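## Task

Carry the tote from the staging bench onto the work bench, where benchl and benchr are mounted. Next to benchr stands a floor-mounted stand. Its post is held in one of its holes by a spring pin that has a pull knob, and once the pin is out the post sinks unless something supports it. The post must never fall, and lowering it quickly also counts as failure even while it is supported. Lift the post 4 holes (10.2 cm) above where it started and lock it at that height with the pin. Take the wooden block out of the tote and set it on the plate at the top of the post. At the end the tote must stand upright on the work bench's top surface, with none of it hanging past the edge. Any number of robots may be used. When finished, every robot must release what it holds and back away. No robot may tip over or be left leaning.

## Robot and tools

ROBOTS. r1 is a Hello Robot Stretch 3. It has a two-wheel drive base with a passive omni caster at the back, a lift that rides a mast, and a telescoping arm pointing out of the robot's right side. The arm ends in a wrist (yaw, pitch, roll) and a gripper, and the head carries a pan/tilt camera pair. The base measures 0.33 m by 0.34 m and cannot drive sideways, so moving the gripper forward means driving. Turns in place pivot midway between the drive wheels, 0.05 m behind the front edge. With the arm in and the wrist folded, a turn sweeps a 0.28 m radius; an unfolded level wrist reaches past that. benchl (left, seen facing the arms) and benchr (right) are i2rt Big YAM six-joint arms on low blocks on the work bench, each with a two-finger gripper and a wrist camera. Each reaches about 1.0 m from its joint 1 axis. A foot can sit slightly raised, tilted or rotated.

execute_actions. Arguments: actions, a list holding one action or nothing (empty just reports state and images), and cameras, a list of benchl_cam_wrist, benchr_cam_wrist, r1_head_camera, r1_nav_camera, r1_wrist_camera or all. Leaving it out, null or ["all"] gives every camera; [] gives none. An action is an object keyed by r1, benchl, benchr. Every motion in it begins at once and may finish at different times. One action runs at most 15 s. An unknown key or an out-of-range number rejects the whole call and nothing moves. If a result reports a stop, later calls in that same reply are skipped.

r1 entries:
- base: exactly one of translate_m (metres, an offset from where the base last reported itself; forward positive; -1 to 1) or rotate_rad (radians, an offset turn in place; counter-clockwise seen from above is positive; -3.2 to 3.2).
- joints: absolute targets: lift_m 0 to 1.1 (arm height on mast); arm_m 0 to 0.52 (extension); wrist_yaw_rad -1.345 to 4.42 (0 along the arm, positive toward the front, 3.0 folded over the base); wrist_pitch_rad -1.57 to 0.451 (0 level, negative tips fingers down); wrist_roll_rad -2.911 to 2.911; gripper_m -0.089 to 0.179 (larger is wider; the real fingertip gap is 0.007 m less near closed, 0.025 m less wide open, zero below 0.007); head_pan_rad -3.953 to 1.73 (0 ahead, positive left, -1.57 looks along the arm); head_tilt_rad -1.53 to 0.419 (negative down).
- contact_limits: {"arm_m": n}, effort percent 1 to 100; the arm motion halts with contact_stop near that effort (negative when retracting). Too low halts it instantly; values above the maximum are cut.

benchl / benchr entries: joints with absolute targets: joint1_rad -2.879 to 2.879 (base swivel, counter-clockwise positive); joint2_rad 0 to 3.141 (shoulder; 0 points the upper arm backward, positive raises then brings it forward); joint3_rad 0 to 3.019 (elbow; 0 folded); joint4_rad -1.692 to 1.57 (hand pitch, positive fingers up); joint5_rad -1.57 to 1.57 (hand sideways, positive to the arm's right); joint6_rad -2.094 to 2.094 (roll, clockwise seen from behind positive); gripper_m 0 to 0.093, the fingertip distance in metres. Joints move at different speeds, so the hand can swing wide between postures.

Any joint, base or robot you omit may still be driving toward an earlier target.

wait: seconds, 0 to 10; nothing new is commanded; returns state and images. zoom_image: camera plus region [x0, y0, x1, y1] in pixels from the top-left of that camera's latest full image, no bigger than 504 by 504. finished_scene: scene, the number of the scene being closed; it is final and its result gives the next task.

FRAMES. r1 base frame: origin on the floor between the drive wheels, x ahead, y left, z up. hand_pose is in it, located where closed fingertips meet; with wrist joints at zero its x axis is up, y back along the arm toward the mast, z toward the rear. Odometry frame is the base frame at scene start; heading is left-positive, -3.142 to 3.142. Each YAM's fixed frame: origin where joint 1's axis meets the mounting surface, x the way the arm faces at joint1 0, y left, z up that axis. hand is the midpoint between fingertips; its z points along the fingers and fingers close along its y.

RESULT LINES. base_status and joint_status: done, off_target (resting short and maybe still pushing), contact_stop (r1 arm or lift hit something and went limp until recommanded), time_out, torque_fault (an r1 wrist servo off for 10 s), not_followed (a YAM safety check withheld targets, shown with "joint command not followed" and a cause; it may retry them). on_its_own lists uncommanded items; "held at" is a held target, not a position. motor_effort is percent, peak in brackets, noisy and biased. lidar_m: 12 distances in metres, 30-degree sectors starting straight ahead and going counter-clockwise, at 0.17 m height; "-" means nothing seen. wrist_depth_mm and head_depth_mm: 7x7 median depth grids from top-left. base_odometry counts wheel turns, slip included; turned_by_wheels and turned_by_imu give turn since last result; base_tilt in degrees carries a fixed bias up to about 4. The pictures line gives image order; calibration lists K and T_world_to_cam in the carrier's frame.

CAUTIONS. Keep a grip on the post whenever the pin is out and lower it slowly. r1 moves fast (0.30 m/s) only with lift_m under 0.30, arm_m under 0.03 and wrist_yaw_rad over 2.54; otherwise 0.10 m/s. Fold or unfold the wrist only at lift_m 0.32 to 0.95, wrist_pitch_rad -0.4, roll near 0; with yaw below -0.4 keep pitch at -0.5 or lower. To grip, command gripper_m under the object's width; to release, open at least 0.02 past the touch value. Readings do not confirm a grasp. Robots pressing on each other fails the run; a base in contact presses hard after millimetres. Pushing with the gripper above about 0.45 m, or driving while holding something fixed, can tip r1; if it leans, back off in small steps, free the gripper, lower lift_m to about 0.2. YAMs keep pushing on contact; send a stuck joint its reported position. The YAM safety check does not protect r1. Avoid drops and slams.

Each tool is called after ">>>" in YAML: its name, and indented under it one key for each argument.

## Session

>>> execute_actions:
  actions: []

Scene clock: 0.00 s.
r1.base_odometry: x=+0.000 y=+0.000 heading=+0.000 (m, m, rad; r1's odometry frame)
r1.turned_by_wheels: +0.000 (rad since the last result)
r1.turned_by_imu: +0.000 (rad since the last result)
r1.base_tilt: forward=-0.1 right=+1.4 (deg)
r1.lidar_m: 2.83 2.47 2.32 1.49 1.28 1.27 1.46 1.59 1.58 1.99 2.48 2.47
r1.head_depth_mm: 1812 2464 2522 2509 2526 2509 2098 / 1816 2657 2741 2745 2755 2718 2092 / 1818 2753 3017 2977 3018 2924 2090 / 1816 2782 3337 3300 3331 3096 2083 / 1819 2755 3530 3527 3578 3123 2069 / 1822 2801 3194 3222 3223 3130 2069 / 1830 2786 2920 2922 2934 2838 2089
r1.base_status: not commanded
r1.joint_positions: lift_m=+0.354 arm_m=+0.001 wrist_yaw_rad=+2.878 wrist_pitch_rad=-0.443 wrist_roll_rad=-0.018 gripper_m=+0.037 head_pan_rad=-0.009 head_tilt_rad=-0.022
r1.joint_status: not commanded
r1.motor_effort: left_wheel=+0 right_wheel=+0 lift_m=+27 arm_m=+0 wrist_yaw_rad=+0 wrist_pitch_rad=+4 wrist_roll_rad=+0 gripper_m=+2 head_pan_rad=+0 head_tilt_rad=+1 (%)
r1.hand_pose: x=+0.0363 y=+0.0675 z=+0.3611 quat_wxyz=(+0.244, +0.698, +0.066, +0.670) (m; r1's base frame)
r1.wrist_depth_mm: - - - - - - - / - - - - - - - / 953 994 - - - - - / 779 - 815 804 869 882 910 / 645 - 677 683 695 708 722 / 549 540 537 581 593 596 615 / 482 504 - 503 510 519 514
benchl.joint_positions: joint1_rad=-1.588 joint2_rad=+0.811 joint3_rad=+0.716 joint4_rad=-1.506 joint5_rad=-0.017 joint6_rad=+0.008 gripper_m=+0.094
benchl.joint_status: not commanded
benchl.hand: x=-0.0008 y=-0.1831 z=+0.1700 quat_wxyz=(+0.005, -0.716, -0.698, -0.017) (m; benchl's fixed frame)
benchr.joint_positions: joint1_rad=+1.577 joint2_rad=+0.799 joint3_rad=+0.686 joint4_rad=-1.496 joint5_rad=-0.007 joint6_rad=+0.007 gripper_m=+0.095
benchr.joint_status: not commanded
benchr.hand: x=-0.0020 y=+0.1763 z=+0.1605 quat_wxyz=(+0.016, +0.707, -0.707, +0.011) (m; benchr's fixed frame)
pictures: benchl_cam_wrist, benchr_cam_wrist, r1_head_camera (sideways: a quarter turn clockwise sets it upright), r1_nav_camera (sideways: a quarter turn counterclockwise sets it upright), r1_wrist_camera
Images, in order (width x height): benchl_cam_wrist 504x504, benchr_cam_wrist 504x504, r1_head_camera 896x504, r1_nav_camera 672x504, r1_wrist_camera 644x364.

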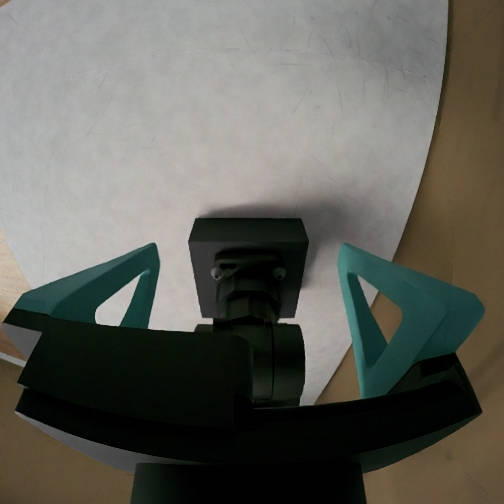

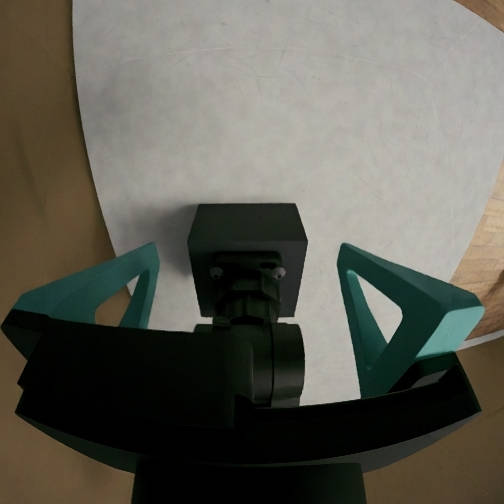

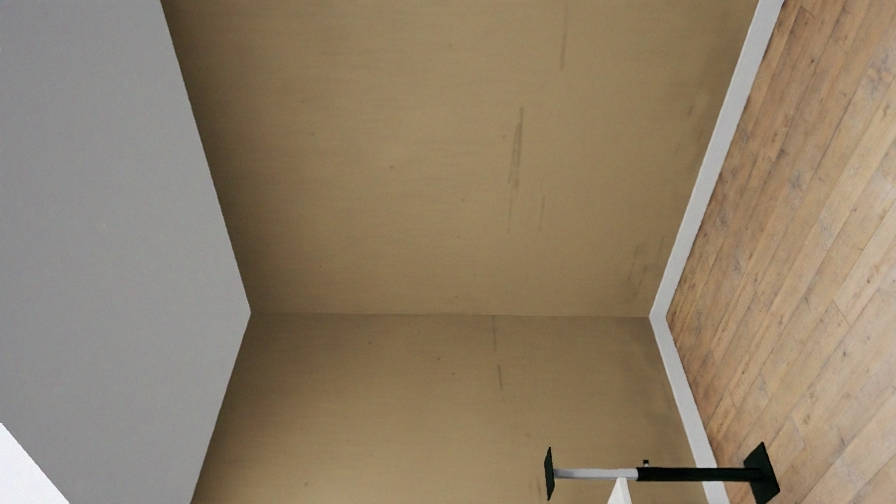

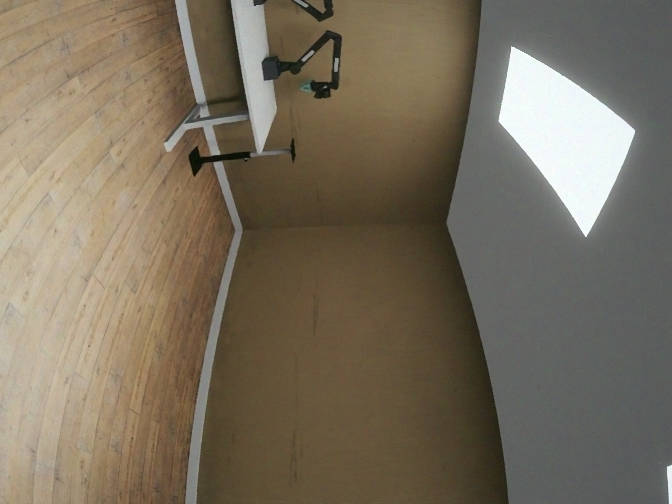

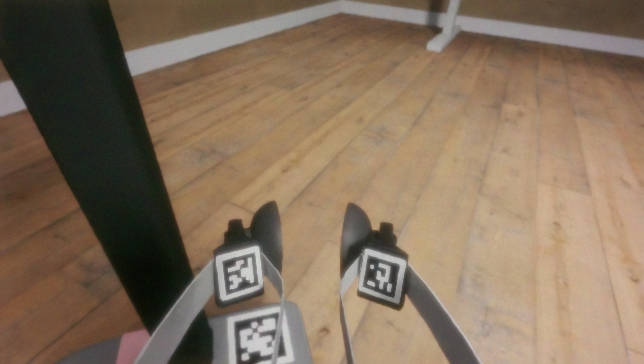

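>>> execute_actions:
  actions:
    - {"r1":{"joints":{"head_pan_rad":0.8,"head_tilt_rad":-0.4}}}
  cameras: ["r1_head_camera","r1_nav_camera"]

>>> execute_actions:
  actions:
    - {"r1":{"joints":{"head_pan_rad":-1.9}}}
  cameras: ["r1_head_camera","r1_nav_camera"]

>>> execute_actions:
  actions:
    - {"r1":{"joints":{"head_pan_rad":-3.5}}}
  cameras: ["r1_head_camera","r1_nav_camera"]

Scene clock: 2.13 s.
r1.base_odometry: x=+0.000 y=+0.000 heading=+0.000 (m, m, rad; r1's odometry frame)
r1.turned_by_wheels: +0.000 (rad since the last result)
r1.turned_by_imu: +0.000 (rad since the last result)
r1.base_tilt: forward=-0.1 right=+1.3 (deg)
r1.lidar_m: 2.83 2.46 2.31 1.50 1.28 1.27 1.46 1.59 1.59 1.99 2.48 2.48
r1.head_depth_mm: 2344 2513 2630 2877 2346 1736 1397 / 2322 2491 2528 2904 2303 1710 1374 / 2312 2418 2633 2893 2307 1723 1373 / 2328 2440 2620 2867 2285 1720 1365 / 2317 2443 2621 2853 2281 1702 1357 / 2299 2476 2619 2872 2285 1706 1364 / 2294 2481 2632 2849 2266 1697 1362
r1.base_status: not commanded
r1.joint_positions: lift_m=+0.354 arm_m=+0.001 wrist_yaw_rad=+2.878 wrist_pitch_rad=-0.443 wrist_roll_rad=-0.018 gripper_m=+0.037 head_pan_rad=+0.793 head_tilt_rad=-0.395
r1.joint_status: all done
r1.motor_effort: left_wheel=+0(0) right_wheel=+0(0) lift_m=+27(27) arm_m=+0(1) wrist_yaw_rad=+0(0) wrist_pitch_rad=+4(4) wrist_roll_rad=+1(0) gripper_m=+1(0) head_pan_rad=+5(51) head_tilt_rad=-2(17) (%)
r1.hand_pose: x=+0.0363 y=+0.0675 z=+0.3611 quat_wxyz=(+0.244, +0.698, +0.066, +0.670) (m; r1's base frame)
r1.wrist_depth_mm: - - - - - - - / - - - - - - - / - - - - - - - / 759 - 822 829 852 867 883 / 646 - 679 686 703 702 734 / 554 538 544 570 593 596 617 / 482 504 - 507 501 523 521
benchl.joint_positions: joint1_rad=-1.588 joint2_rad=+0.811 joint3_rad=+0.716 joint4_rad=-1.506 joint5_rad=-0.017 joint6_rad=+0.008 gripper_m=+0.094
benchl.joint_status: not commanded
benchl.hand: x=-0.0008 y=-0.1831 z=+0.1700 quat_wxyz=(+0.005, -0.716, -0.698, -0.017) (m; benchl's fixed frame)
benchr.joint_positions: joint1_rad=+1.577 joint2_rad=+0.799 joint3_rad=+0.686 joint4_rad=-1.496 joint5_rad=-0.007 joint6_rad=+0.007 gripper_m=+0.095
benchr.joint_status: not commanded
benchr.hand: x=-0.0020 y=+0.1763 z=+0.1605 quat_wxyz=(+0.016, +0.707, -0.707, +0.011) (m; benchr's fixed frame)
pictures: r1_head_camera (sideways: a quarter turn clockwise sets it upright), r1_nav_camera (sideways: a quarter turn counterclockwise sets it upright)
camera_calibration (this result's frames):
r1_head_camera: T_world_to_cam=[[-0.252896, -0.288392, -0.923512, 1.2213], [-0.687566, 0.725119, -0.038154, 0.0583122], [0.680659, 0.625326, -0.381668, 0.445173], [0, 0, 0, 1]] pos_world=[0.0459431, 0.0315499, 1.30002]
r1_nav_camera: T_world_to_cam=[[0.317397, 0.256132, 0.913048, -1.1416], [0.685271, -0.727488, -0.0341385, 0.0893532], [0.655487, 0.636521, -0.406422, 0.481823], [0, 0, 0, 1]] pos_world=[-0.0147195, 0.0507133, 1.24121]
Images, in order (width x height): r1_head_camera 896x504, r1_nav_camera 672x504.

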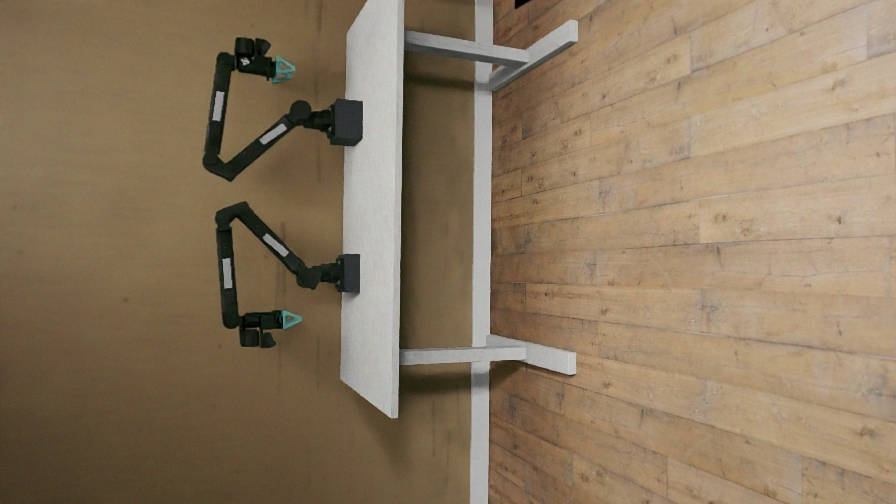

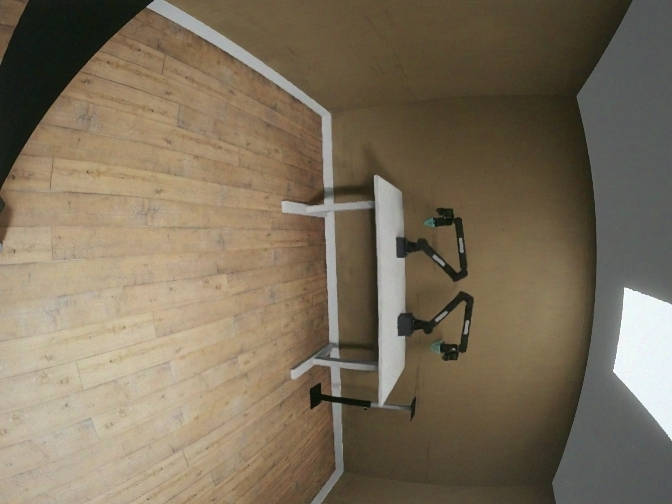

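Scene clock: 3.97 s.
r1.base_odometry: x=+0.000 y=+0.000 heading=+0.000 (m, m, rad; r1's odometry frame)
r1.turned_by_wheels: +0.000 (rad since the last result)
r1.turned_by_imu: +0.000 (rad since the last result)
r1.base_tilt: forward=+0.0 right=+1.3 (deg)
r1.lidar_m: 2.83 2.47 2.32 1.50 1.28 1.27 1.46 1.59 1.59 2.00 2.48 2.47
r1.head_depth_mm: 1660 1763 1881 1583 2110 1731 1373 / 1732 1839 1972 1569 2202 1719 1370 / 1810 1924 2050 1489 2285 1713 1367 / 1881 2016 2166 1687 2288 1717 1363 / 1974 2108 2276 1972 2272 1729 1361 / 2061 2237 2392 2083 2215 1694 1357 / 2188 2361 2612 2833 2278 1702 1352
r1.base_status: not commanded
r1.joint_positions: lift_m=+0.354 arm_m=+0.001 wrist_yaw_rad=+2.878 wrist_pitch_rad=-0.443 wrist_roll_rad=-0.018 gripper_m=+0.037 head_pan_rad=-1.893 head_tilt_rad=-0.395
r1.joint_status: all done
r1.motor_effort: left_wheel=+0(0) right_wheel=+0(0) lift_m=+27(27) arm_m=+0(0) wrist_yaw_rad=+0(0) wrist_pitch_rad=+4(4) wrist_roll_rad=+0(1) gripper_m=+1(1) head_pan_rad=-4(50) head_tilt_rad=-2(1) (%)
r1.hand_pose: x=+0.0363 y=+0.0675 z=+0.3611 quat_wxyz=(+0.244, +0.698, +0.066, +0.670) (m; r1's base frame)
r1.wrist_depth_mm: - - - - - - - / - - - - - - - / 962 - - - - - - / 777 - 787 821 851 863 883 / 649 - 693 671 692 698 704 / 552 542 536 583 601 593 612 / 478 499 - 506 511 515 515
benchl.joint_positions: joint1_rad=-1.588 joint2_rad=+0.811 joint3_rad=+0.716 joint4_rad=-1.506 joint5_rad=-0.017 joint6_rad=+0.008 gripper_m=+0.094
benchl.joint_status: not commanded
benchl.hand: x=-0.0008 y=-0.1831 z=+0.1700 quat_wxyz=(+0.005, -0.716, -0.698, -0.017) (m; benchl's fixed frame)
benchr.joint_positions: joint1_rad=+1.577 joint2_rad=+0.799 joint3_rad=+0.686 joint4_rad=-1.496 joint5_rad=-0.007 joint6_rad=+0.007 gripper_m=+0.095
benchr.joint_status: not commanded
benchr.hand: x=-0.0020 y=+0.1763 z=+0.1605 quat_wxyz=(+0.016, +0.707, -0.707, +0.011) (m; benchr's fixed frame)
pictures: r1_head_camera (sideways: a quarter turn clockwise sets it upright), r1_nav_camera (sideways: a quarter turn counterclockwise sets it upright)
camera_calibration (this result's frames):
r1_head_camera: T_world_to_cam=[[0.10017, 0.370698, -0.923336, 1.21891], [0.936652, -0.348175, -0.0381695, 0.0484247], [-0.335632, -0.861021, -0.382092, 0.451924], [0, 0, 0, 1]] pos_world=[-0.0157755, -0.0458721, 1.29999]
r1_nav_camera: T_world_to_cam=[[-0.172285, -0.370138, 0.912861, -1.13837], [-0.935624, 0.351344, -0.0341214, 0.0992184], [-0.308099, -0.859974, -0.406841, 0.488247], [0, 0, 0, 1]] pos_world=[0.0471354, -0.0363344, 1.2412]
Images, in order (width x height): r1_head_camera 896x504, r1_nav_camera 672x504.

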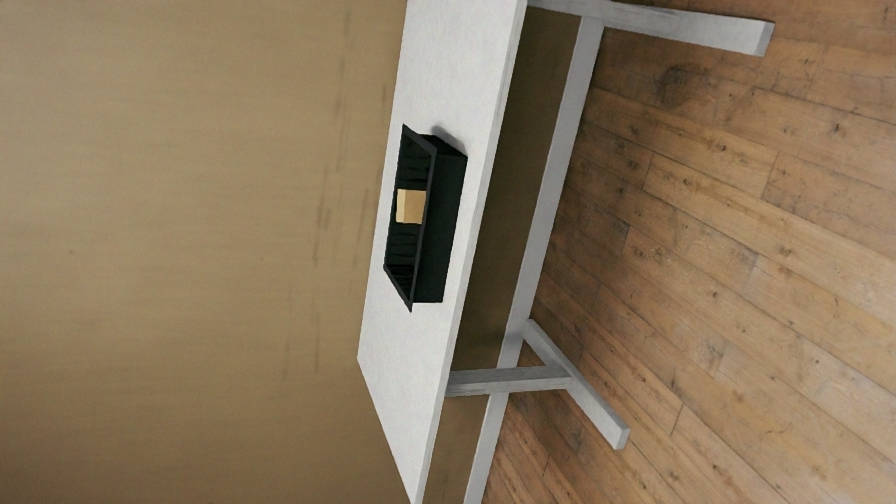

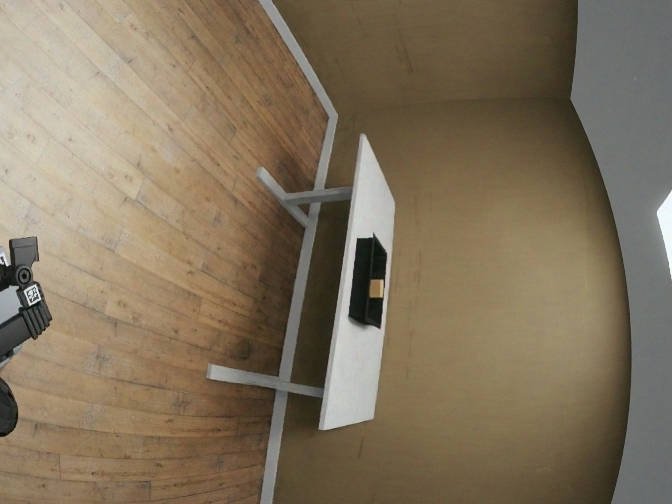

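Scene clock: 5.33 s.
r1.base_odometry: x=+0.000 y=+0.000 heading=+0.000 (m, m, rad; r1's odometry frame)
r1.turned_by_wheels: +0.000 (rad since the last result)
r1.turned_by_imu: +0.000 (rad since the last result)
r1.base_tilt: forward=-0.1 right=+1.3 (deg)
r1.lidar_m: 2.83 2.47 2.32 1.49 1.28 1.28 1.46 1.59 1.58 1.99 2.48 2.47
r1.head_depth_mm: 1030 1099 1167 1252 1351 1456 1370 / 1068 1139 1220 1313 1408 1541 1373 / 1114 1193 1283 1381 1490 1593 1371 / 1160 1247 1331 1440 1579 1648 1356 / 1211 1302 1412 1529 1660 1703 1365 / 1267 1369 1483 1628 1780 1703 1356 / 1336 1440 1568 1724 1905 1688 1356
r1.base_status: not commanded
r1.joint_positions: lift_m=+0.354 arm_m=+0.001 wrist_yaw_rad=+2.878 wrist_pitch_rad=-0.443 wrist_roll_rad=-0.018 gripper_m=+0.037 head_pan_rad=-3.493 head_tilt_rad=-0.395
r1.joint_status: all done
r1.motor_effort: left_wheel=+0(0) right_wheel=+0(0) lift_m=+27(27) arm_m=+0(0) wrist_yaw_rad=+0(0) wrist_pitch_rad=+4(4) wrist_roll_rad=+0(0) gripper_m=-1(0) head_pan_rad=-4(50) head_tilt_rad=-1(1) (%)
r1.hand_pose: x=+0.0363 y=+0.0675 z=+0.3611 quat_wxyz=(+0.244, +0.698, +0.066, +0.670) (m; r1's base frame)
r1.wrist_depth_mm: - - - - - - - / - - - - - - - / 954 995 - - - - - / 769 - 809 856 837 868 906 / 637 - 680 672 690 704 728 / 551 547 540 580 595 595 599 / 481 491 - 509 502 517 530
benchl.joint_positions: joint1_rad=-1.588 joint2_rad=+0.811 joint3_rad=+0.716 joint4_rad=-1.506 joint5_rad=-0.017 joint6_rad=+0.008 gripper_m=+0.094
benchl.joint_status: not commanded
benchl.hand: x=-0.0008 y=-0.1831 z=+0.1700 quat_wxyz=(+0.005, -0.716, -0.698, -0.017) (m; benchl's fixed frame)
benchr.joint_positions: joint1_rad=+1.577 joint2_rad=+0.799 joint3_rad=+0.686 joint4_rad=-1.496 joint5_rad=-0.007 joint6_rad=+0.007 gripper_m=+0.095
benchr.joint_status: not commanded
benchr.hand: x=-0.0020 y=+0.1763 z=+0.1605 quat_wxyz=(+0.016, +0.707, -0.707, +0.011) (m; benchr's fixed frame)
pictures: r1_head_camera (sideways: a quarter turn clockwise sets it upright), r1_nav_camera (sideways: a quarter turn counterclockwise sets it upright)
camera_calibration (this result's frames):
r1_head_camera: T_world_to_cam=[[0.367632, -0.110958, -0.923328, 1.21727], [-0.375377, -0.926086, -0.0381702, 0.056429], [-0.850846, 0.360629, -0.38211, 0.455091], [0, 0, 0, 1]] pos_world=[-0.0391137, 0.0232056, 1.29999]
r1_nav_camera: T_world_to_cam=[[-0.364966, 0.183026, 0.912853, -1.13719], [0.378516, 0.924966, -0.0341206, 0.0912011], [-0.850603, 0.333077, -0.406859, 0.49158], [0, 0, 0, 1]] pos_world=[-0.031416, -0.0399573, 1.2412]
Images, in order (width x height): r1_head_camera 896x504, r1_nav_camera 672x504.

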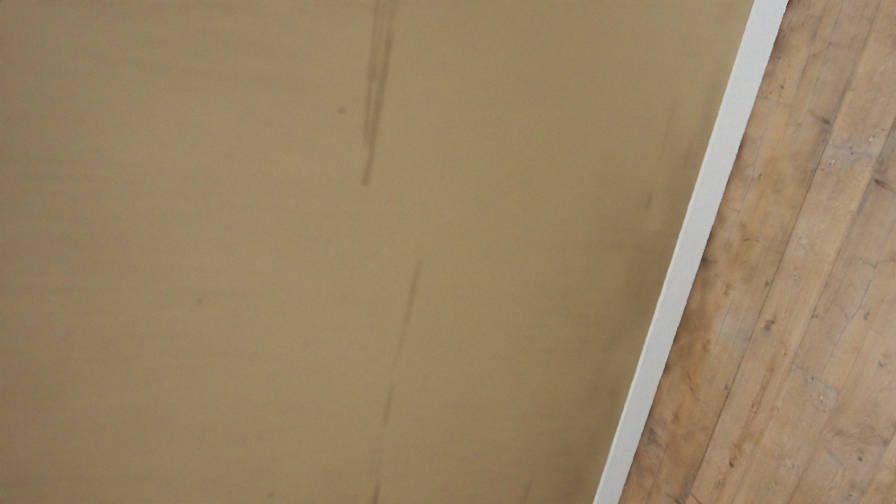

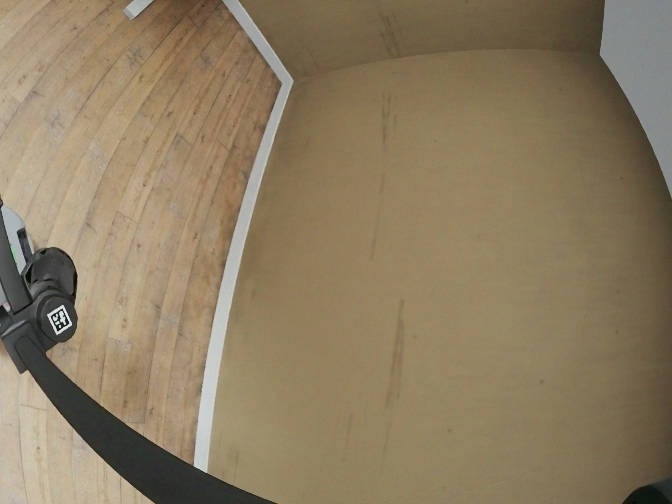

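>>> execute_actions:
  actions:
    - {"r1":{"base":{"rotate_rad":-2.35},"joints":{"lift_m":0.27,"head_pan_rad":-1.57,"head_tilt_rad":-0.8}}}
  cameras: []

>>> execute_actions:
  actions:
    - {"r1":{"base":{"translate_m":0.68}}}
  cameras: []

>>> execute_actions:
  actions:
    - {"r1":{"base":{"rotate_rad":1.57}}}
  cameras: []

>>> execute_actions:
  actions:
    - {"r1":{"base":{"translate_m":0.55},"joints":{"lift_m":0.93}},"benchr":{"joints":{"joint2_rad":1.2,"joint3_rad":1.2,"joint4_rad":-0.7}}}

Scene clock: 10.57 s.
r1.base_odometry: x=+0.000 y=+0.000 heading=-2.350 (m, m, rad; r1's odometry frame)
r1.turned_by_wheels: -2.350 (rad since the last result)
r1.turned_by_imu: -2.349 (rad since the last result)
r1.base_tilt: forward=-0.1 right=+1.3 (deg)
r1.lidar_m: 1.59 1.99 2.58 2.47 2.55 2.47 2.31 1.86 1.33 1.28 1.32 1.77
r1.head_depth_mm: 1086 1248 1467 1728 1522 1299 1129 / 1088 1249 1449 1714 1520 1301 1127 / 1084 1243 1458 1706 1520 1285 1125 / 1077 1242 1450 1692 1515 1285 1119 / 1073 1234 1442 1688 1507 1278 1114 / 1071 1229 1435 1675 1496 1277 1111 / 1070 1220 1421 1674 1488 1272 1111
r1.base_status: done
r1.joint_positions: lift_m=+0.271 arm_m=+0.001 wrist_yaw_rad=+2.878 wrist_pitch_rad=-0.444 wrist_roll_rad=-0.018 gripper_m=+0.037 head_pan_rad=-1.577 head_tilt_rad=-0.791
r1.joint_status: all done
r1.motor_effort: left_wheel=+4(14) right_wheel=-4(9) lift_m=+15(25) arm_m=-1(1) wrist_yaw_rad=+0(0) wrist_pitch_rad=+4(4) wrist_roll_rad=+0(0) gripper_m=+0(0) head_pan_rad=+4(50) head_tilt_rad=-3(20) (%)
r1.hand_pose: x=+0.0363 y=+0.0674 z=+0.2774 quat_wxyz=(+0.245, +0.698, +0.066, +0.670) (m; r1's base frame)
r1.wrist_depth_mm: - - - - - - - / - - - - - - - / 778 835 846 905 900 953 954 / 638 - 663 670 702 721 744 / 536 - 576 556 576 584 605 / 464 - - 479 491 492 497 / - - - 425 418 423 428
benchl.joint_positions: joint1_rad=-1.588 joint2_rad=+0.811 joint3_rad=+0.716 joint4_rad=-1.506 joint5_rad=-0.017 joint6_rad=+0.008 gripper_m=+0.094
benchl.joint_status: not commanded
benchl.hand: x=-0.0008 y=-0.1831 z=+0.1700 quat_wxyz=(+0.005, -0.716, -0.698, -0.017) (m; benchl's fixed frame)
benchr.joint_positions: joint1_rad=+1.577 joint2_rad=+0.799 joint3_rad=+0.686 joint4_rad=-1.496 joint5_rad=-0.007 joint6_rad=+0.007 gripper_m=+0.095
benchr.joint_status: not commanded
benchr.hand: x=-0.0020 y=+0.1763 z=+0.1605 quat_wxyz=(+0.016, +0.707, -0.707, +0.011) (m; benchr's fixed frame)
pictures: none
No camera images: the call's "cameras" was empty. Leave "cameras" out to get every camera's image.

Scene clock: 14.67 s.
r1.base_odometry: x=-0.478 y=-0.484 heading=-2.350 (m, m, rad; r1's odometry frame)
r1.turned_by_wheels: +0.000 (rad since the last result)
r1.turned_by_imu: +0.000 (rad since the last result)
r1.base_tilt: forward=+0.0 right=+1.3 (deg)
r1.lidar_m: 0.91 1.38 1.52 2.49 2.57 3.12 2.98 1.84 1.32 1.26 1.30 1.40
r1.head_depth_mm: 1077 1235 1452 1704 1524 1303 1131 / 1069 1227 1448 1710 1530 1295 1125 / 1067 1222 1435 1679 1514 1299 1126 / 1064 1221 1421 1677 1506 1286 1122 / 1056 1219 1425 1666 1512 1284 1118 / 1057 1214 1415 1658 1495 1276 1112 / 1052 1205 1413 1655 1492 1269 1111
r1.base_status: done
r1.joint_positions: lift_m=+0.271 arm_m=+0.001 wrist_yaw_rad=+2.878 wrist_pitch_rad=-0.444 wrist_roll_rad=-0.018 gripper_m=+0.037 head_pan_rad=-1.577 head_tilt_rad=-0.791
r1.joint_status: not commanded
r1.motor_effort: left_wheel=+3(12) right_wheel=-4(8) lift_m=+15(15) arm_m=-1(1) wrist_yaw_rad=+0(0) wrist_pitch_rad=+5(5) wrist_roll_rad=+0(0) gripper_m=+0(1) head_pan_rad=+4(4) head_tilt_rad=-3(3) (%)
r1.hand_pose: x=+0.0363 y=+0.0674 z=+0.2774 quat_wxyz=(+0.245, +0.698, +0.066, +0.670) (m; r1's base frame)
r1.wrist_depth_mm: - - - - - - - / - - - - - - - / 787 840 833 848 898 934 953 / 631 - 662 677 676 730 724 / 529 - 565 560 577 588 596 / 463 - - 474 499 496 497 / - - - 428 417 432 431
benchl.joint_positions: joint1_rad=-1.588 joint2_rad=+0.811 joint3_rad=+0.716 joint4_rad=-1.506 joint5_rad=-0.017 joint6_rad=+0.008 gripper_m=+0.094
benchl.joint_status: not commanded
benchl.hand: x=-0.0008 y=-0.1831 z=+0.1700 quat_wxyz=(+0.005, -0.716, -0.698, -0.017) (m; benchl's fixed frame)
benchr.joint_positions: joint1_rad=+1.577 joint2_rad=+0.799 joint3_rad=+0.686 joint4_rad=-1.496 joint5_rad=-0.007 joint6_rad=+0.007 gripper_m=+0.095
benchr.joint_status: not commanded
benchr.hand: x=-0.0020 y=+0.1763 z=+0.1605 quat_wxyz=(+0.016, +0.707, -0.707, +0.011) (m; benchr's fixed frame)
pictures: none
No camera images: the call's "cameras" was empty. Leave "cameras" out to get every camera's image.

Scene clock: 16.97 s.
r1.base_odometry: x=-0.478 y=-0.484 heading=-0.780 (m, m, rad; r1's odometry frame)
r1.turned_by_wheels: +1.570 (rad since the last result)
r1.turned_by_imu: +1.569 (rad since the last result)
r1.base_tilt: forward=-0.1 right=+1.3 (deg)
r1.lidar_m: 2.49 2.57 3.09 2.98 1.83 1.31 1.26 1.30 1.39 0.90 1.39 1.51
r1.head_depth_mm: 1143 1313 1536 1746 1538 1296 1129 / 1134 1310 1536 1749 1529 1301 1127 / 1138 1302 1463 883 1512 1290 1122 / 1133 1253 1013 827 1463 1287 1122 / 1125 1243 1011 824 1506 1280 1116 / 1128 1235 1000 818 1495 1281 1111 / 1123 1236 997 811 1493 1279 1108
r1.base_status: done
r1.joint_positions: lift_m=+0.271 arm_m=+0.001 wrist_yaw_rad=+2.878 wrist_pitch_rad=-0.444 wrist_roll_rad=-0.018 gripper_m=+0.037 head_pan_rad=-1.577 head_tilt_rad=-0.791
r1.joint_status: not commanded
r1.motor_effort: left_wheel=-4(10) right_wheel=+4(13) lift_m=+15(15) arm_m=-1(1) wrist_yaw_rad=+0(0) wrist_pitch_rad=+5(5) wrist_roll_rad=+0(0) gripper_m=+2(0) head_pan_rad=+4(5) head_tilt_rad=-3(3) (%)
r1.hand_pose: x=+0.0363 y=+0.0674 z=+0.2774 quat_wxyz=(+0.245, +0.698, +0.066, +0.670) (m; r1's base frame)
r1.wrist_depth_mm: - - - - - - - / - - - - - - - / 774 857 851 885 898 933 978 / 636 - 656 689 705 709 727 / 524 - 570 552 577 590 591 / 469 - - 480 496 486 501 / - - - 417 416 424 428
benchl.joint_positions: joint1_rad=-1.588 joint2_rad=+0.811 joint3_rad=+0.716 joint4_rad=-1.506 joint5_rad=-0.017 joint6_rad=+0.008 gripper_m=+0.094
benchl.joint_status: not commanded
benchl.hand: x=-0.0008 y=-0.1831 z=+0.1700 quat_wxyz=(+0.005, -0.716, -0.698, -0.017) (m; benchl's fixed frame)
benchr.joint_positions: joint1_rad=+1.577 joint2_rad=+0.799 joint3_rad=+0.686 joint4_rad=-1.496 joint5_rad=-0.007 joint6_rad=+0.007 gripper_m=+0.095
benchr.joint_status: not commanded
benchr.hand: x=-0.0020 y=+0.1763 z=+0.1605 quat_wxyz=(+0.016, +0.707, -0.707, +0.011) (m; benchr's fixed frame)
pictures: none
No camera images: the call's "cameras" was empty. Leave "cameras" out to get every camera's image.

Scene clock: 23.80 s.
r1.base_odometry: x=-0.087 y=-0.871 heading=-0.780 (m, m, rad; r1's odometry frame)
r1.turned_by_wheels: +0.000 (rad since the last result)
r1.turned_by_imu: +0.000 (rad since the last result)
r1.base_tilt: forward=-0.1 right=+1.3 (deg)
r1.lidar_m: 1.94 2.00 2.70 3.00 2.62 1.89 1.81 1.87 1.04 1.33 1.12 1.85
r1.head_depth_mm: 1133 1281 1038 852 - 1245 1132 / 1130 1268 1028 834 - 1244 1128 / 1124 1263 942 805 - - 1145 / 1130 1250 823 795 - - - / 1121 1243 946 789 - 1226 1140 / 1119 1236 926 780 1540 1246 1115 / 1114 1223 991 811 1487 1275 1112
r1.base_status: done
r1.joint_positions: lift_m=+0.929 arm_m=+0.001 wrist_yaw_rad=+2.878 wrist_pitch_rad=-0.445 wrist_roll_rad=-0.018 gripper_m=+0.037 head_pan_rad=-1.577 head_tilt_rad=-0.791
r1.joint_status: all done
r1.motor_effort: left_wheel=-4(9) right_wheel=+4(11) lift_m=+35(41) arm_m=-1(1) wrist_yaw_rad=+0(0) wrist_pitch_rad=+5(5) wrist_roll_rad=+0(0) gripper_m=+1(0) head_pan_rad=+4(4) head_tilt_rad=-3(3) (%)
r1.hand_pose: x=+0.0363 y=+0.0673 z=+0.9362 quat_wxyz=(+0.245, +0.698, +0.066, +0.670) (m; r1's base frame)
r1.wrist_depth_mm: - - - - - - - / - - - - - - - / - - - - - - - / - - - - - - - / - - - - - - - / - - - - - - - / - - - - - - -
benchl.joint_positions: joint1_rad=-1.588 joint2_rad=+0.811 joint3_rad=+0.716 joint4_rad=-1.506 joint5_rad=-0.017 joint6_rad=+0.008 gripper_m=+0.094
benchl.joint_status: not commanded
benchl.hand: x=-0.0008 y=-0.1831 z=+0.1700 quat_wxyz=(+0.005, -0.716, -0.698, -0.017) (m; benchl's fixed frame)
benchr.joint_positions: joint1_rad=+1.577 joint2_rad=+1.195 joint3_rad=+1.144 joint4_rad=-0.713 joint5_rad=-0.007 joint6_rad=+0.007 gripper_m=+0.095
benchr.joint_status: all done
benchr.hand: x=-0.0041 y=+0.5049 z=+0.3179 quat_wxyz=(-0.273, +0.651, -0.649, -0.282) (m; benchr's fixed frame)
pictures: benchl_cam_wrist, benchr_cam_wrist, r1_head_camera (sideways: a quarter turn clockwise sets it upright), r1_nav_camera (sideways: a quarter turn counterclockwise sets it upright), r1_wrist_camera
camera_calibration (this result's frames):
benchr_cam_wrist: T_world_to_cam=[[0.999945, 0.00775906, -0.00712558, 0.0027178], [0.00630774, -0.982733, -0.184924, 0.560728], [-0.00843738, 0.184869, -0.982727, 0.341072], [0, 0, 0, 1]] pos_world=[-0.00337682, 0.48797, 0.438892]
r1_head_camera: T_world_to_cam=[[-0.0180866, 0.70958, -0.704393, 0.934171], [0.998581, -0.0224752, -0.0482811, 0.0611886], [-0.0500907, -0.704266, -0.708167, 0.874412], [0, 0, 0, 1]] pos_world=[-0.000405858, -0.0456753, 1.28021]
r1_nav_camera: T_world_to_cam=[[-0.0505962, -0.725707, 0.68614, -0.843532], [-0.998426, 0.0533981, -0.0171469, 0.0774892], [-0.024195, -0.685928, -0.727267, 0.903379], [0, 0, 0, 1]] pos_world=[0.056545, 0.00335774, 1.23711]
r1_wrist_camera: T_world_to_cam=[[0.966489, -0.249271, 0.0613429, -0.0786591], [-0.102103, -0.59252, -0.799059, 0.822063], [0.235529, 0.766018, -0.598115, 0.665815], [0, 0, 0, 1]] pos_world=[0.00313947, -0.0425451, 1.05994]
Images, in order (width x height): benchl_cam_wrist 504x504, benchr_cam_wrist 504x504, r1_head_camera 896x504, r1_nav_camera 672x504, r1_wrist_camera 644x364.

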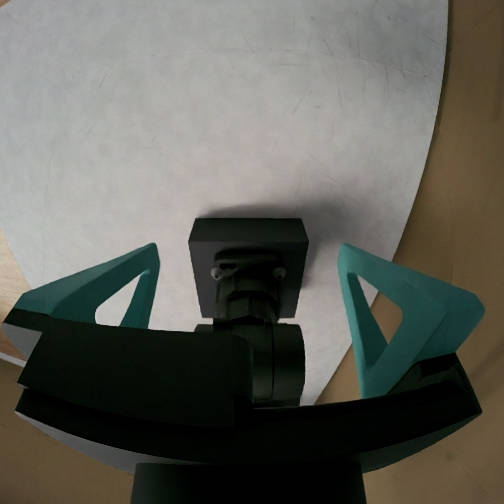

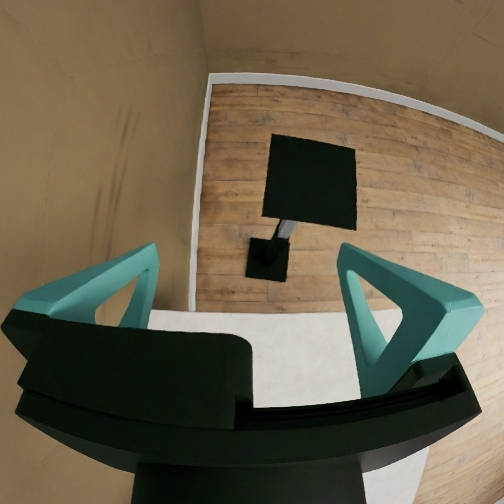

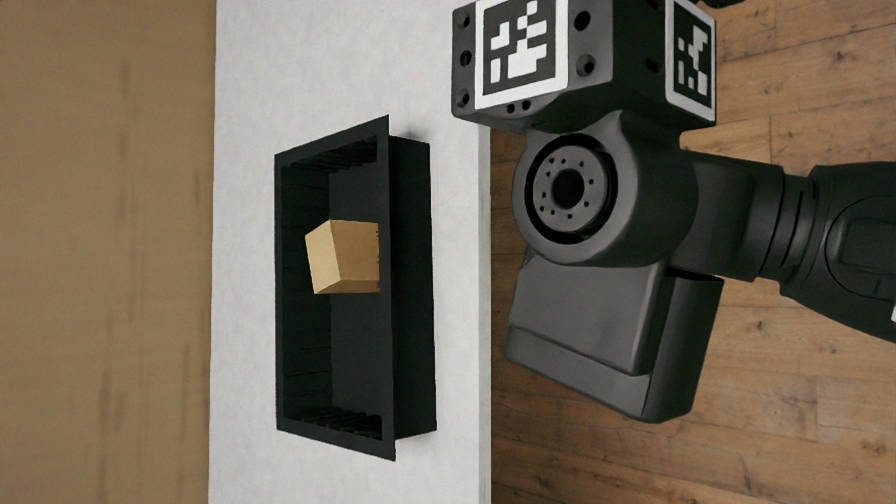

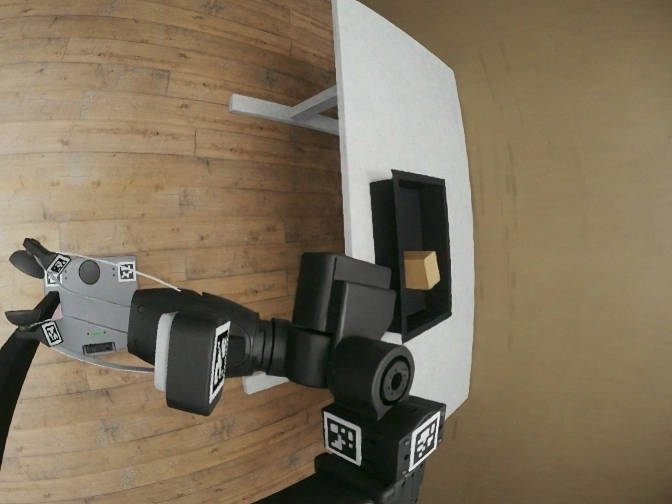

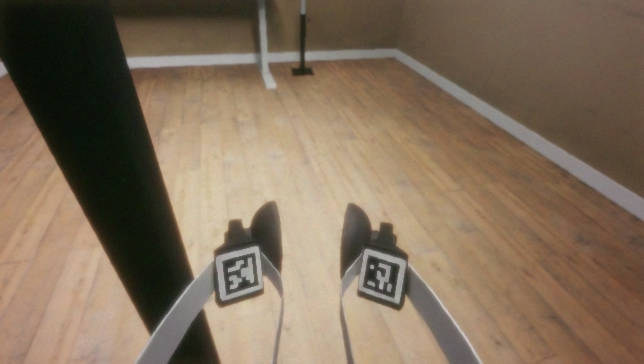

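>>> execute_actions:
  actions:
    - {"r1":{"joints":{"wrist_yaw_rad":0,"wrist_pitch_rad":-0.4}}}
  cameras: []

>>> execute_actions:
  actions:
    - {"r1":{"joints":{"lift_m":1.06,"gripper_m":0.09,"wrist_roll_rad":1.57}}}
  cameras: []

>>> execute_actions:
  actions:
    - {"r1":{"joints":{"wrist_pitch_rad":-1.5,"arm_m":0.4}}}
  cameras: ["r1_head_camera","r1_wrist_camera"]

Scene clock: 27.40 s.
r1.base_odometry: x=-0.087 y=-0.871 heading=-0.780 (m, m, rad; r1's odometry frame)
r1.turned_by_wheels: +0.000 (rad since the last result)
r1.turned_by_imu: +0.000 (rad since the last result)
r1.base_tilt: forward=-0.1 right=+1.3 (deg)
r1.lidar_m: 1.94 2.00 2.71 3.00 2.61 1.88 1.81 1.87 1.04 1.33 1.12 1.86
r1.head_depth_mm: 1135 1279 1038 851 - - 1077 / 1135 1272 1029 834 - - 1090 / 1134 1255 942 802 - - 1100 / 1122 1261 823 794 - - 1102 / 1123 1241 941 789 1506 1277 1121 / 1115 1240 929 780 1499 1278 1112 / 1113 1220 998 812 1484 1275 1105
r1.base_status: not commanded
r1.joint_positions: lift_m=+0.929 arm_m=+0.001 wrist_yaw_rad=+0.003 wrist_pitch_rad=-0.420 wrist_roll_rad=-0.018 gripper_m=+0.037 head_pan_rad=-1.577 head_tilt_rad=-0.791
r1.joint_status: all done
r1.motor_effort: left_wheel=-4(4) right_wheel=+4(4) lift_m=+35(35) arm_m=-1(1) wrist_yaw_rad=-3(4) wrist_pitch_rad=+7(9) wrist_roll_rad=+0(0) gripper_m=+0(1) head_pan_rad=+4(4) head_tilt_rad=-3(3) (%)
r1.hand_pose: x=-0.0208 y=-0.3702 z=+0.9416 quat_wxyz=(+0.698, +0.150, -0.685, -0.145) (m; r1's base frame)
r1.wrist_depth_mm: - - - - - - - / 998 - - - - - - / 736 732 683 686 751 816 - / 558 541 488 507 558 628 652 / 465 470 495 490 500 512 513 / - - - - - - - / - - - - - - -
benchl.joint_positions: joint1_rad=-1.588 joint2_rad=+0.811 joint3_rad=+0.716 joint4_rad=-1.506 joint5_rad=-0.017 joint6_rad=+0.008 gripper_m=+0.094
benchl.joint_status: not commanded
benchl.hand: x=-0.0008 y=-0.1831 z=+0.1700 quat_wxyz=(+0.005, -0.716, -0.698, -0.017) (m; benchl's fixed frame)
benchr.joint_positions: joint1_rad=+1.577 joint2_rad=+1.195 joint3_rad=+1.144 joint4_rad=-0.713 joint5_rad=-0.007 joint6_rad=+0.007 gripper_m=+0.095
benchr.joint_status: not commanded
benchr.hand: x=-0.0041 y=+0.5049 z=+0.3179 quat_wxyz=(-0.273, +0.651, -0.649, -0.282) (m; benchr's fixed frame)
pictures: none
No camera images: the call's "cameras" was empty. Leave "cameras" out to get every camera's image.

Scene clock: 29.40 s.
r1.base_odometry: x=-0.087 y=-0.871 heading=-0.780 (m, m, rad; r1's odometry frame)
r1.turned_by_wheels: +0.000 (rad since the last result)
r1.turned_by_imu: +0.000 (rad since the last result)
r1.base_tilt: forward=-0.1 right=+1.3 (deg)
r1.lidar_m: 1.94 2.01 2.71 3.00 2.62 1.89 1.81 1.87 1.05 1.33 1.12 1.85
r1.head_depth_mm: - - - - - 1296 1131 / - - - - - 1303 1128 / - - - - - 1268 1121 / 1122 1249 932 - 1477 1284 1119 / 1121 1237 952 807 1500 1283 1118 / 1117 1232 932 782 1493 1281 1116 / 1115 1230 1000 811 1490 1272 1110
r1.base_status: not commanded
r1.joint_positions: lift_m=+1.059 arm_m=+0.001 wrist_yaw_rad=+0.003 wrist_pitch_rad=-0.419 wrist_roll_rad=+1.568 gripper_m=+0.090 head_pan_rad=-1.577 head_tilt_rad=-0.791
r1.joint_status: all done
r1.motor_effort: left_wheel=-4(4) right_wheel=+4(4) lift_m=+35(39) arm_m=-1(1) wrist_yaw_rad=-2(3) wrist_pitch_rad=+6(7) wrist_roll_rad=+1(2) gripper_m=+2(81) head_pan_rad=+5(4) head_tilt_rad=-3(3) (%)
r1.hand_pose: x=-0.0208 y=-0.3702 z=+1.0717 quat_wxyz=(+0.002, +0.002, -0.978, -0.208) (m; r1's base frame)
r1.wrist_depth_mm: 854 941 - 878 571 - 930 / 879 946 - 854 537 - 947 / 899 991 - 765 550 - 984 / 901 - - 791 560 - 962 / 950 - - 805 547 - 952 / 976 - - - 628 - 976 / 975 - - - 638 - -
benchl.joint_positions: joint1_rad=-1.588 joint2_rad=+0.811 joint3_rad=+0.716 joint4_rad=-1.506 joint5_rad=-0.017 joint6_rad=+0.008 gripper_m=+0.094
benchl.joint_status: not commanded
benchl.hand: x=-0.0008 y=-0.1831 z=+0.1700 quat_wxyz=(+0.005, -0.716, -0.698, -0.017) (m; benchl's fixed frame)
benchr.joint_positions: joint1_rad=+1.577 joint2_rad=+1.195 joint3_rad=+1.144 joint4_rad=-0.713 joint5_rad=-0.007 joint6_rad=+0.007 gripper_m=+0.095
benchr.joint_status: not commanded
benchr.hand: x=-0.0041 y=+0.5049 z=+0.3179 quat_wxyz=(-0.273, +0.651, -0.649, -0.282) (m; benchr's fixed frame)
pictures: none
No camera images: the call's "cameras" was empty. Leave "cameras" out to get every camera's image.

Scene clock: 33.53 s.
r1.base_odometry: x=-0.087 y=-0.871 heading=-0.780 (m, m, rad; r1's odometry frame)
r1.turned_by_wheels: +0.000 (rad since the last result)
r1.turned_by_imu: +0.000 (rad since the last result)
r1.base_tilt: forward=+0.0 right=+1.3 (deg)
r1.lidar_m: 1.94 2.01 2.70 3.00 2.61 1.89 1.81 1.87 1.04 1.33 1.12 1.85
r1.head_depth_mm: 1136 1280 1031 841 1489 1295 1131 / 1148 1265 1031 834 1519 1289 1132 / 1171 1264 939 804 1520 1287 1120 / 1107 1251 868 793 1511 1294 1121 / 1120 1240 944 787 1508 1283 1118 / 1117 1226 930 779 1498 1277 1114 / 1113 1227 999 812 1490 1267 1110
r1.base_status: not commanded
r1.joint_positions: lift_m=+1.059 arm_m=+0.400 wrist_yaw_rad=+0.001 wrist_pitch_rad=-1.493 wrist_roll_rad=+1.568 gripper_m=+0.090 head_pan_rad=-1.577 head_tilt_rad=-0.791
r1.joint_status: all done
r1.motor_effort: left_wheel=-4(4) right_wheel=+3(4) lift_m=+35(35) arm_m=+3(3) wrist_yaw_rad=-1(2) wrist_pitch_rad=-2(4) wrist_roll_rad=+1(1) gripper_m=+1(1) head_pan_rad=+4(4) head_tilt_rad=-3(3) (%)
r1.hand_pose: x=-0.0215 y=-0.5403 z=+0.9408 quat_wxyz=(+0.002, +0.001, -0.734, -0.679) (m; r1's base frame)
r1.wrist_depth_mm: 299 301 357 - - - - / 373 372 369 - - - - / 381 379 379 - - - - / 368 280 387 - - - - / 391 292 407 - - - - / 410 423 418 - - - - / 403 432 425 - - - -
benchl.joint_positions: joint1_rad=-1.588 joint2_rad=+0.811 joint3_rad=+0.716 joint4_rad=-1.506 joint5_rad=-0.017 joint6_rad=+0.008 gripper_m=+0.094
benchl.joint_status: not commanded
benchl.hand: x=-0.0008 y=-0.1831 z=+0.1700 quat_wxyz=(+0.005, -0.716, -0.698, -0.017) (m; benchl's fixed frame)
benchr.joint_positions: joint1_rad=+1.577 joint2_rad=+1.195 joint3_rad=+1.144 joint4_rad=-0.713 joint5_rad=-0.007 joint6_rad=+0.007 gripper_m=+0.095
benchr.joint_status: not commanded
benchr.hand: x=-0.0041 y=+0.5049 z=+0.3179 quat_wxyz=(-0.273, +0.651, -0.649, -0.282) (m; benchr's fixed frame)
pictures: r1_head_camera (sideways: a quarter turn clockwise sets it upright), r1_wrist_camera
camera_calibration (this result's frames):
r1_head_camera: T_world_to_cam=[[-0.0180866, 0.70958, -0.704393, 0.934171], [0.998581, -0.0224752, -0.0482811, 0.0611886], [-0.0500907, -0.704266, -0.708167, 0.874412], [0, 0, 0, 1]] pos_world=[-0.000405858, -0.0456753, 1.28021]
r1_wrist_camera: T_world_to_cam=[[-0.0452894, 0.997134, -0.060609, 0.591789], [0.979871, 0.0561498, 0.191574, -0.0984004], [0.194428, -0.0507127, -0.979605, 1.06436], [0, 0, 0, 1]] pos_world=[-0.0837206, -0.53059, 1.09737]
Images, in order (width x height): r1_head_camera 896x504, r1_wrist_camera 644x364.

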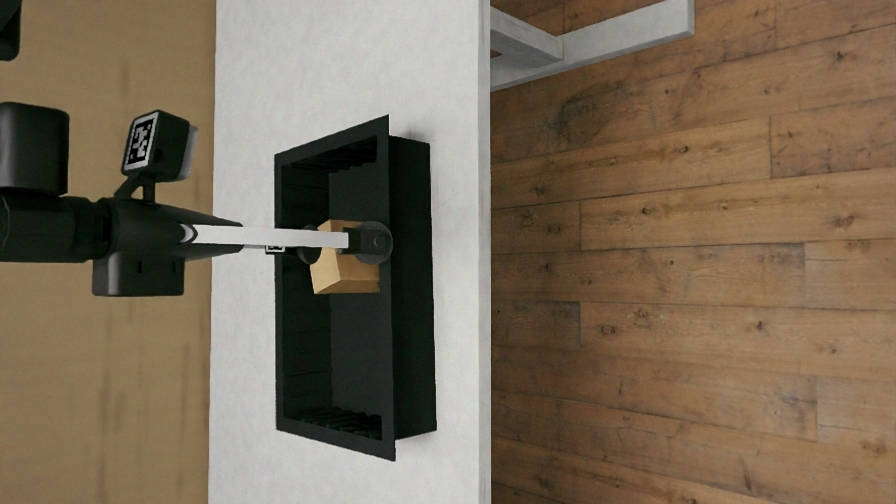

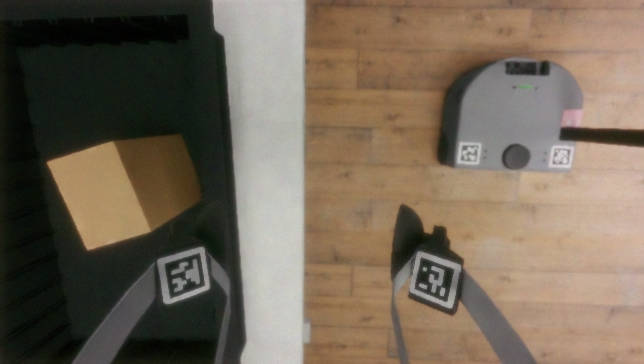

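>>> execute_actions:
  actions:
    - {"r1":{"base":{"translate_m":0.055},"joints":{"arm_m":0.485,"gripper_m":0.075}}}
  cameras: []

>>> execute_actions:
  actions:
    - {"r1":{"joints":{"lift_m":0.955}}}
  cameras: ["r1_head_camera","r1_wrist_camera"]

Scene clock: 36.83 s.
r1.base_odometry: x=-0.048 y=-0.909 heading=-0.780 (m, m, rad; r1's odometry frame)
r1.turned_by_wheels: +0.000 (rad since the last result)
r1.turned_by_imu: +0.000 (rad since the last result)
r1.base_tilt: forward=+0.0 right=+1.3 (deg)
r1.lidar_m: 1.88 1.95 2.63 2.99 2.70 1.95 1.86 1.92 1.07 1.33 1.08 1.85
r1.head_depth_mm: 1141 1273 1033 839 1491 1297 1129 / 1131 1273 946 807 1514 1298 1130 / 1127 1261 934 798 1506 1295 1122 / - 1258 925 793 1508 1287 1118 / 1120 1235 938 787 1506 1278 1116 / 1115 1233 932 793 1496 1280 1112 / 1116 1226 994 812 1491 1275 1109
r1.base_status: done
r1.joint_positions: lift_m=+1.059 arm_m=+0.485 wrist_yaw_rad=+0.001 wrist_pitch_rad=-1.493 wrist_roll_rad=+1.568 gripper_m=+0.075 head_pan_rad=-1.577 head_tilt_rad=-0.791
r1.joint_status: all done
r1.motor_effort: left_wheel=-3(5) right_wheel=+3(9) lift_m=+35(35) arm_m=+3(4) wrist_yaw_rad=-1(1) wrist_pitch_rad=-2(2) wrist_roll_rad=+1(1) gripper_m=+0(60) head_pan_rad=+4(5) head_tilt_rad=-3(3) (%)
r1.hand_pose: x=-0.0215 y=-0.6252 z=+0.9408 quat_wxyz=(+0.002, +0.001, -0.734, -0.679) (m; r1's base frame)
r1.wrist_depth_mm: 324 361 359 353 - - - / 318 368 366 364 - - - / 321 379 261 378 - - - / 325 391 389 386 - - - / 344 406 400 402 - - - / 347 420 420 413 - - - / 434 361 357 380 - - -
benchl.joint_positions: joint1_rad=-1.588 joint2_rad=+0.811 joint3_rad=+0.716 joint4_rad=-1.506 joint5_rad=-0.017 joint6_rad=+0.008 gripper_m=+0.094
benchl.joint_status: not commanded
benchl.hand: x=-0.0008 y=-0.1831 z=+0.1700 quat_wxyz=(+0.005, -0.716, -0.698, -0.017) (m; benchl's fixed frame)
benchr.joint_positions: joint1_rad=+1.577 joint2_rad=+1.195 joint3_rad=+1.144 joint4_rad=-0.713 joint5_rad=-0.007 joint6_rad=+0.007 gripper_m=+0.095
benchr.joint_status: not commanded
benchr.hand: x=-0.0041 y=+0.5049 z=+0.3179 quat_wxyz=(-0.273, +0.651, -0.649, -0.282) (m; benchr's fixed frame)
pictures: none
No camera images: the call's "cameras" was empty. Leave "cameras" out to get every camera's image.

Scene clock: 38.63 s.
r1.base_odometry: x=-0.048 y=-0.909 heading=-0.780 (m, m, rad; r1's odometry frame)
r1.turned_by_wheels: +0.000 (rad since the last result)
r1.turned_by_imu: +0.000 (rad since the last result)
r1.base_tilt: forward=+0.0 right=+1.3 (deg)
r1.lidar_m: 1.89 1.95 2.63 2.99 2.70 1.94 1.87 1.93 1.07 1.33 1.08 1.85
r1.head_depth_mm: 1130 - - 825 1484 1298 1126 / 1094 1272 946 810 1522 1295 1122 / 1081 - 934 800 1513 1291 1123 / 1093 - 936 792 1512 1290 1122 / 1122 1236 943 784 1500 1284 1115 / 1114 1229 931 791 1488 1279 1108 / 1114 1228 990 813 1506 1267 1108
r1.base_status: not commanded
r1.joint_positions: lift_m=+0.956 arm_m=+0.485 wrist_yaw_rad=+0.001 wrist_pitch_rad=-1.493 wrist_roll_rad=+1.568 gripper_m=+0.075 head_pan_rad=-1.577 head_tilt_rad=-0.791
r1.joint_status: all done
r1.motor_effort: left_wheel=-3(3) right_wheel=+3(3) lift_m=+14(36) arm_m=+3(3) wrist_yaw_rad=-1(1) wrist_pitch_rad=-2(2) wrist_roll_rad=+1(1) gripper_m=+0(0) head_pan_rad=+4(4) head_tilt_rad=-3(3) (%)
r1.hand_pose: x=-0.0215 y=-0.6252 z=+0.8369 quat_wxyz=(+0.002, +0.001, -0.734, -0.679) (m; r1's base frame)
r1.wrist_depth_mm: 262 257 257 254 951 931 918 / 151 150 262 260 981 988 - / 155 153 246 270 966 - - / 284 158 264 277 - - - / 295 295 289 288 - - - / 302 305 302 299 - - - / 312 312 315 305 - - -
benchl.joint_positions: joint1_rad=-1.588 joint2_rad=+0.811 joint3_rad=+0.716 joint4_rad=-1.506 joint5_rad=-0.017 joint6_rad=+0.008 gripper_m=+0.094
benchl.joint_status: not commanded
benchl.hand: x=-0.0008 y=-0.1831 z=+0.1700 quat_wxyz=(+0.005, -0.716, -0.698, -0.017) (m; benchl's fixed frame)
benchr.joint_positions: joint1_rad=+1.577 joint2_rad=+1.195 joint3_rad=+1.144 joint4_rad=-0.713 joint5_rad=-0.007 joint6_rad=+0.007 gripper_m=+0.095
benchr.joint_status: not commanded
benchr.hand: x=-0.0041 y=+0.5049 z=+0.3179 quat_wxyz=(-0.273, +0.651, -0.649, -0.282) (m; benchr's fixed frame)
pictures: r1_head_camera (sideways: a quarter turn clockwise sets it upright), r1_wrist_camera
camera_calibration (this result's frames):
r1_head_camera: T_world_to_cam=[[-0.0180866, 0.70958, -0.704393, 0.934171], [0.998581, -0.0224752, -0.0482811, 0.0611886], [-0.0500907, -0.704266, -0.708167, 0.874412], [0, 0, 0, 1]] pos_world=[-0.000405858, -0.0456753, 1.28021]
r1_wrist_camera: T_world_to_cam=[[-0.0452889, 0.997155, -0.0602572, 0.669877], [0.979871, 0.0560817, 0.191593, -0.0737774], [0.194428, -0.0503672, -0.979623, 0.958459], [0, 0, 0, 1]] pos_world=[-0.0837206, -0.615559, 0.993428]
Images, in order (width x height): r1_head_camera 896x504, r1_wrist_camera 644x364.

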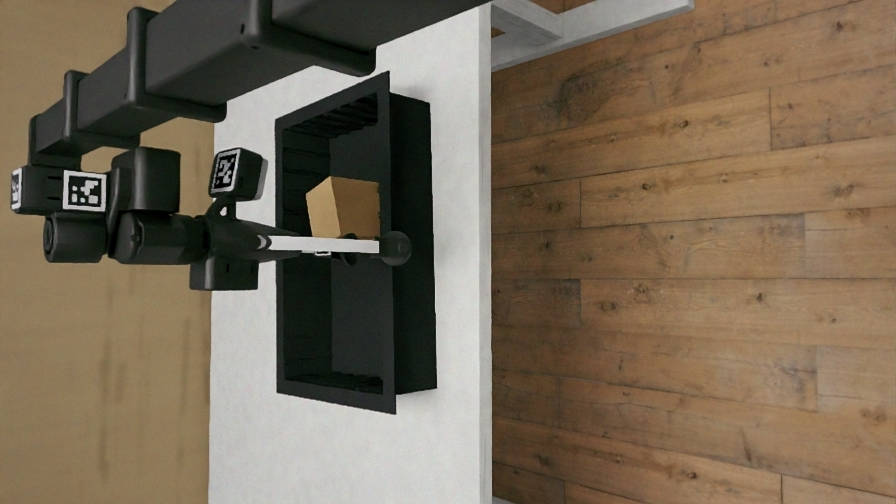

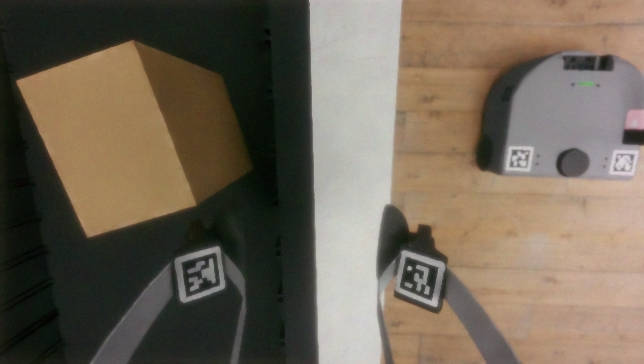

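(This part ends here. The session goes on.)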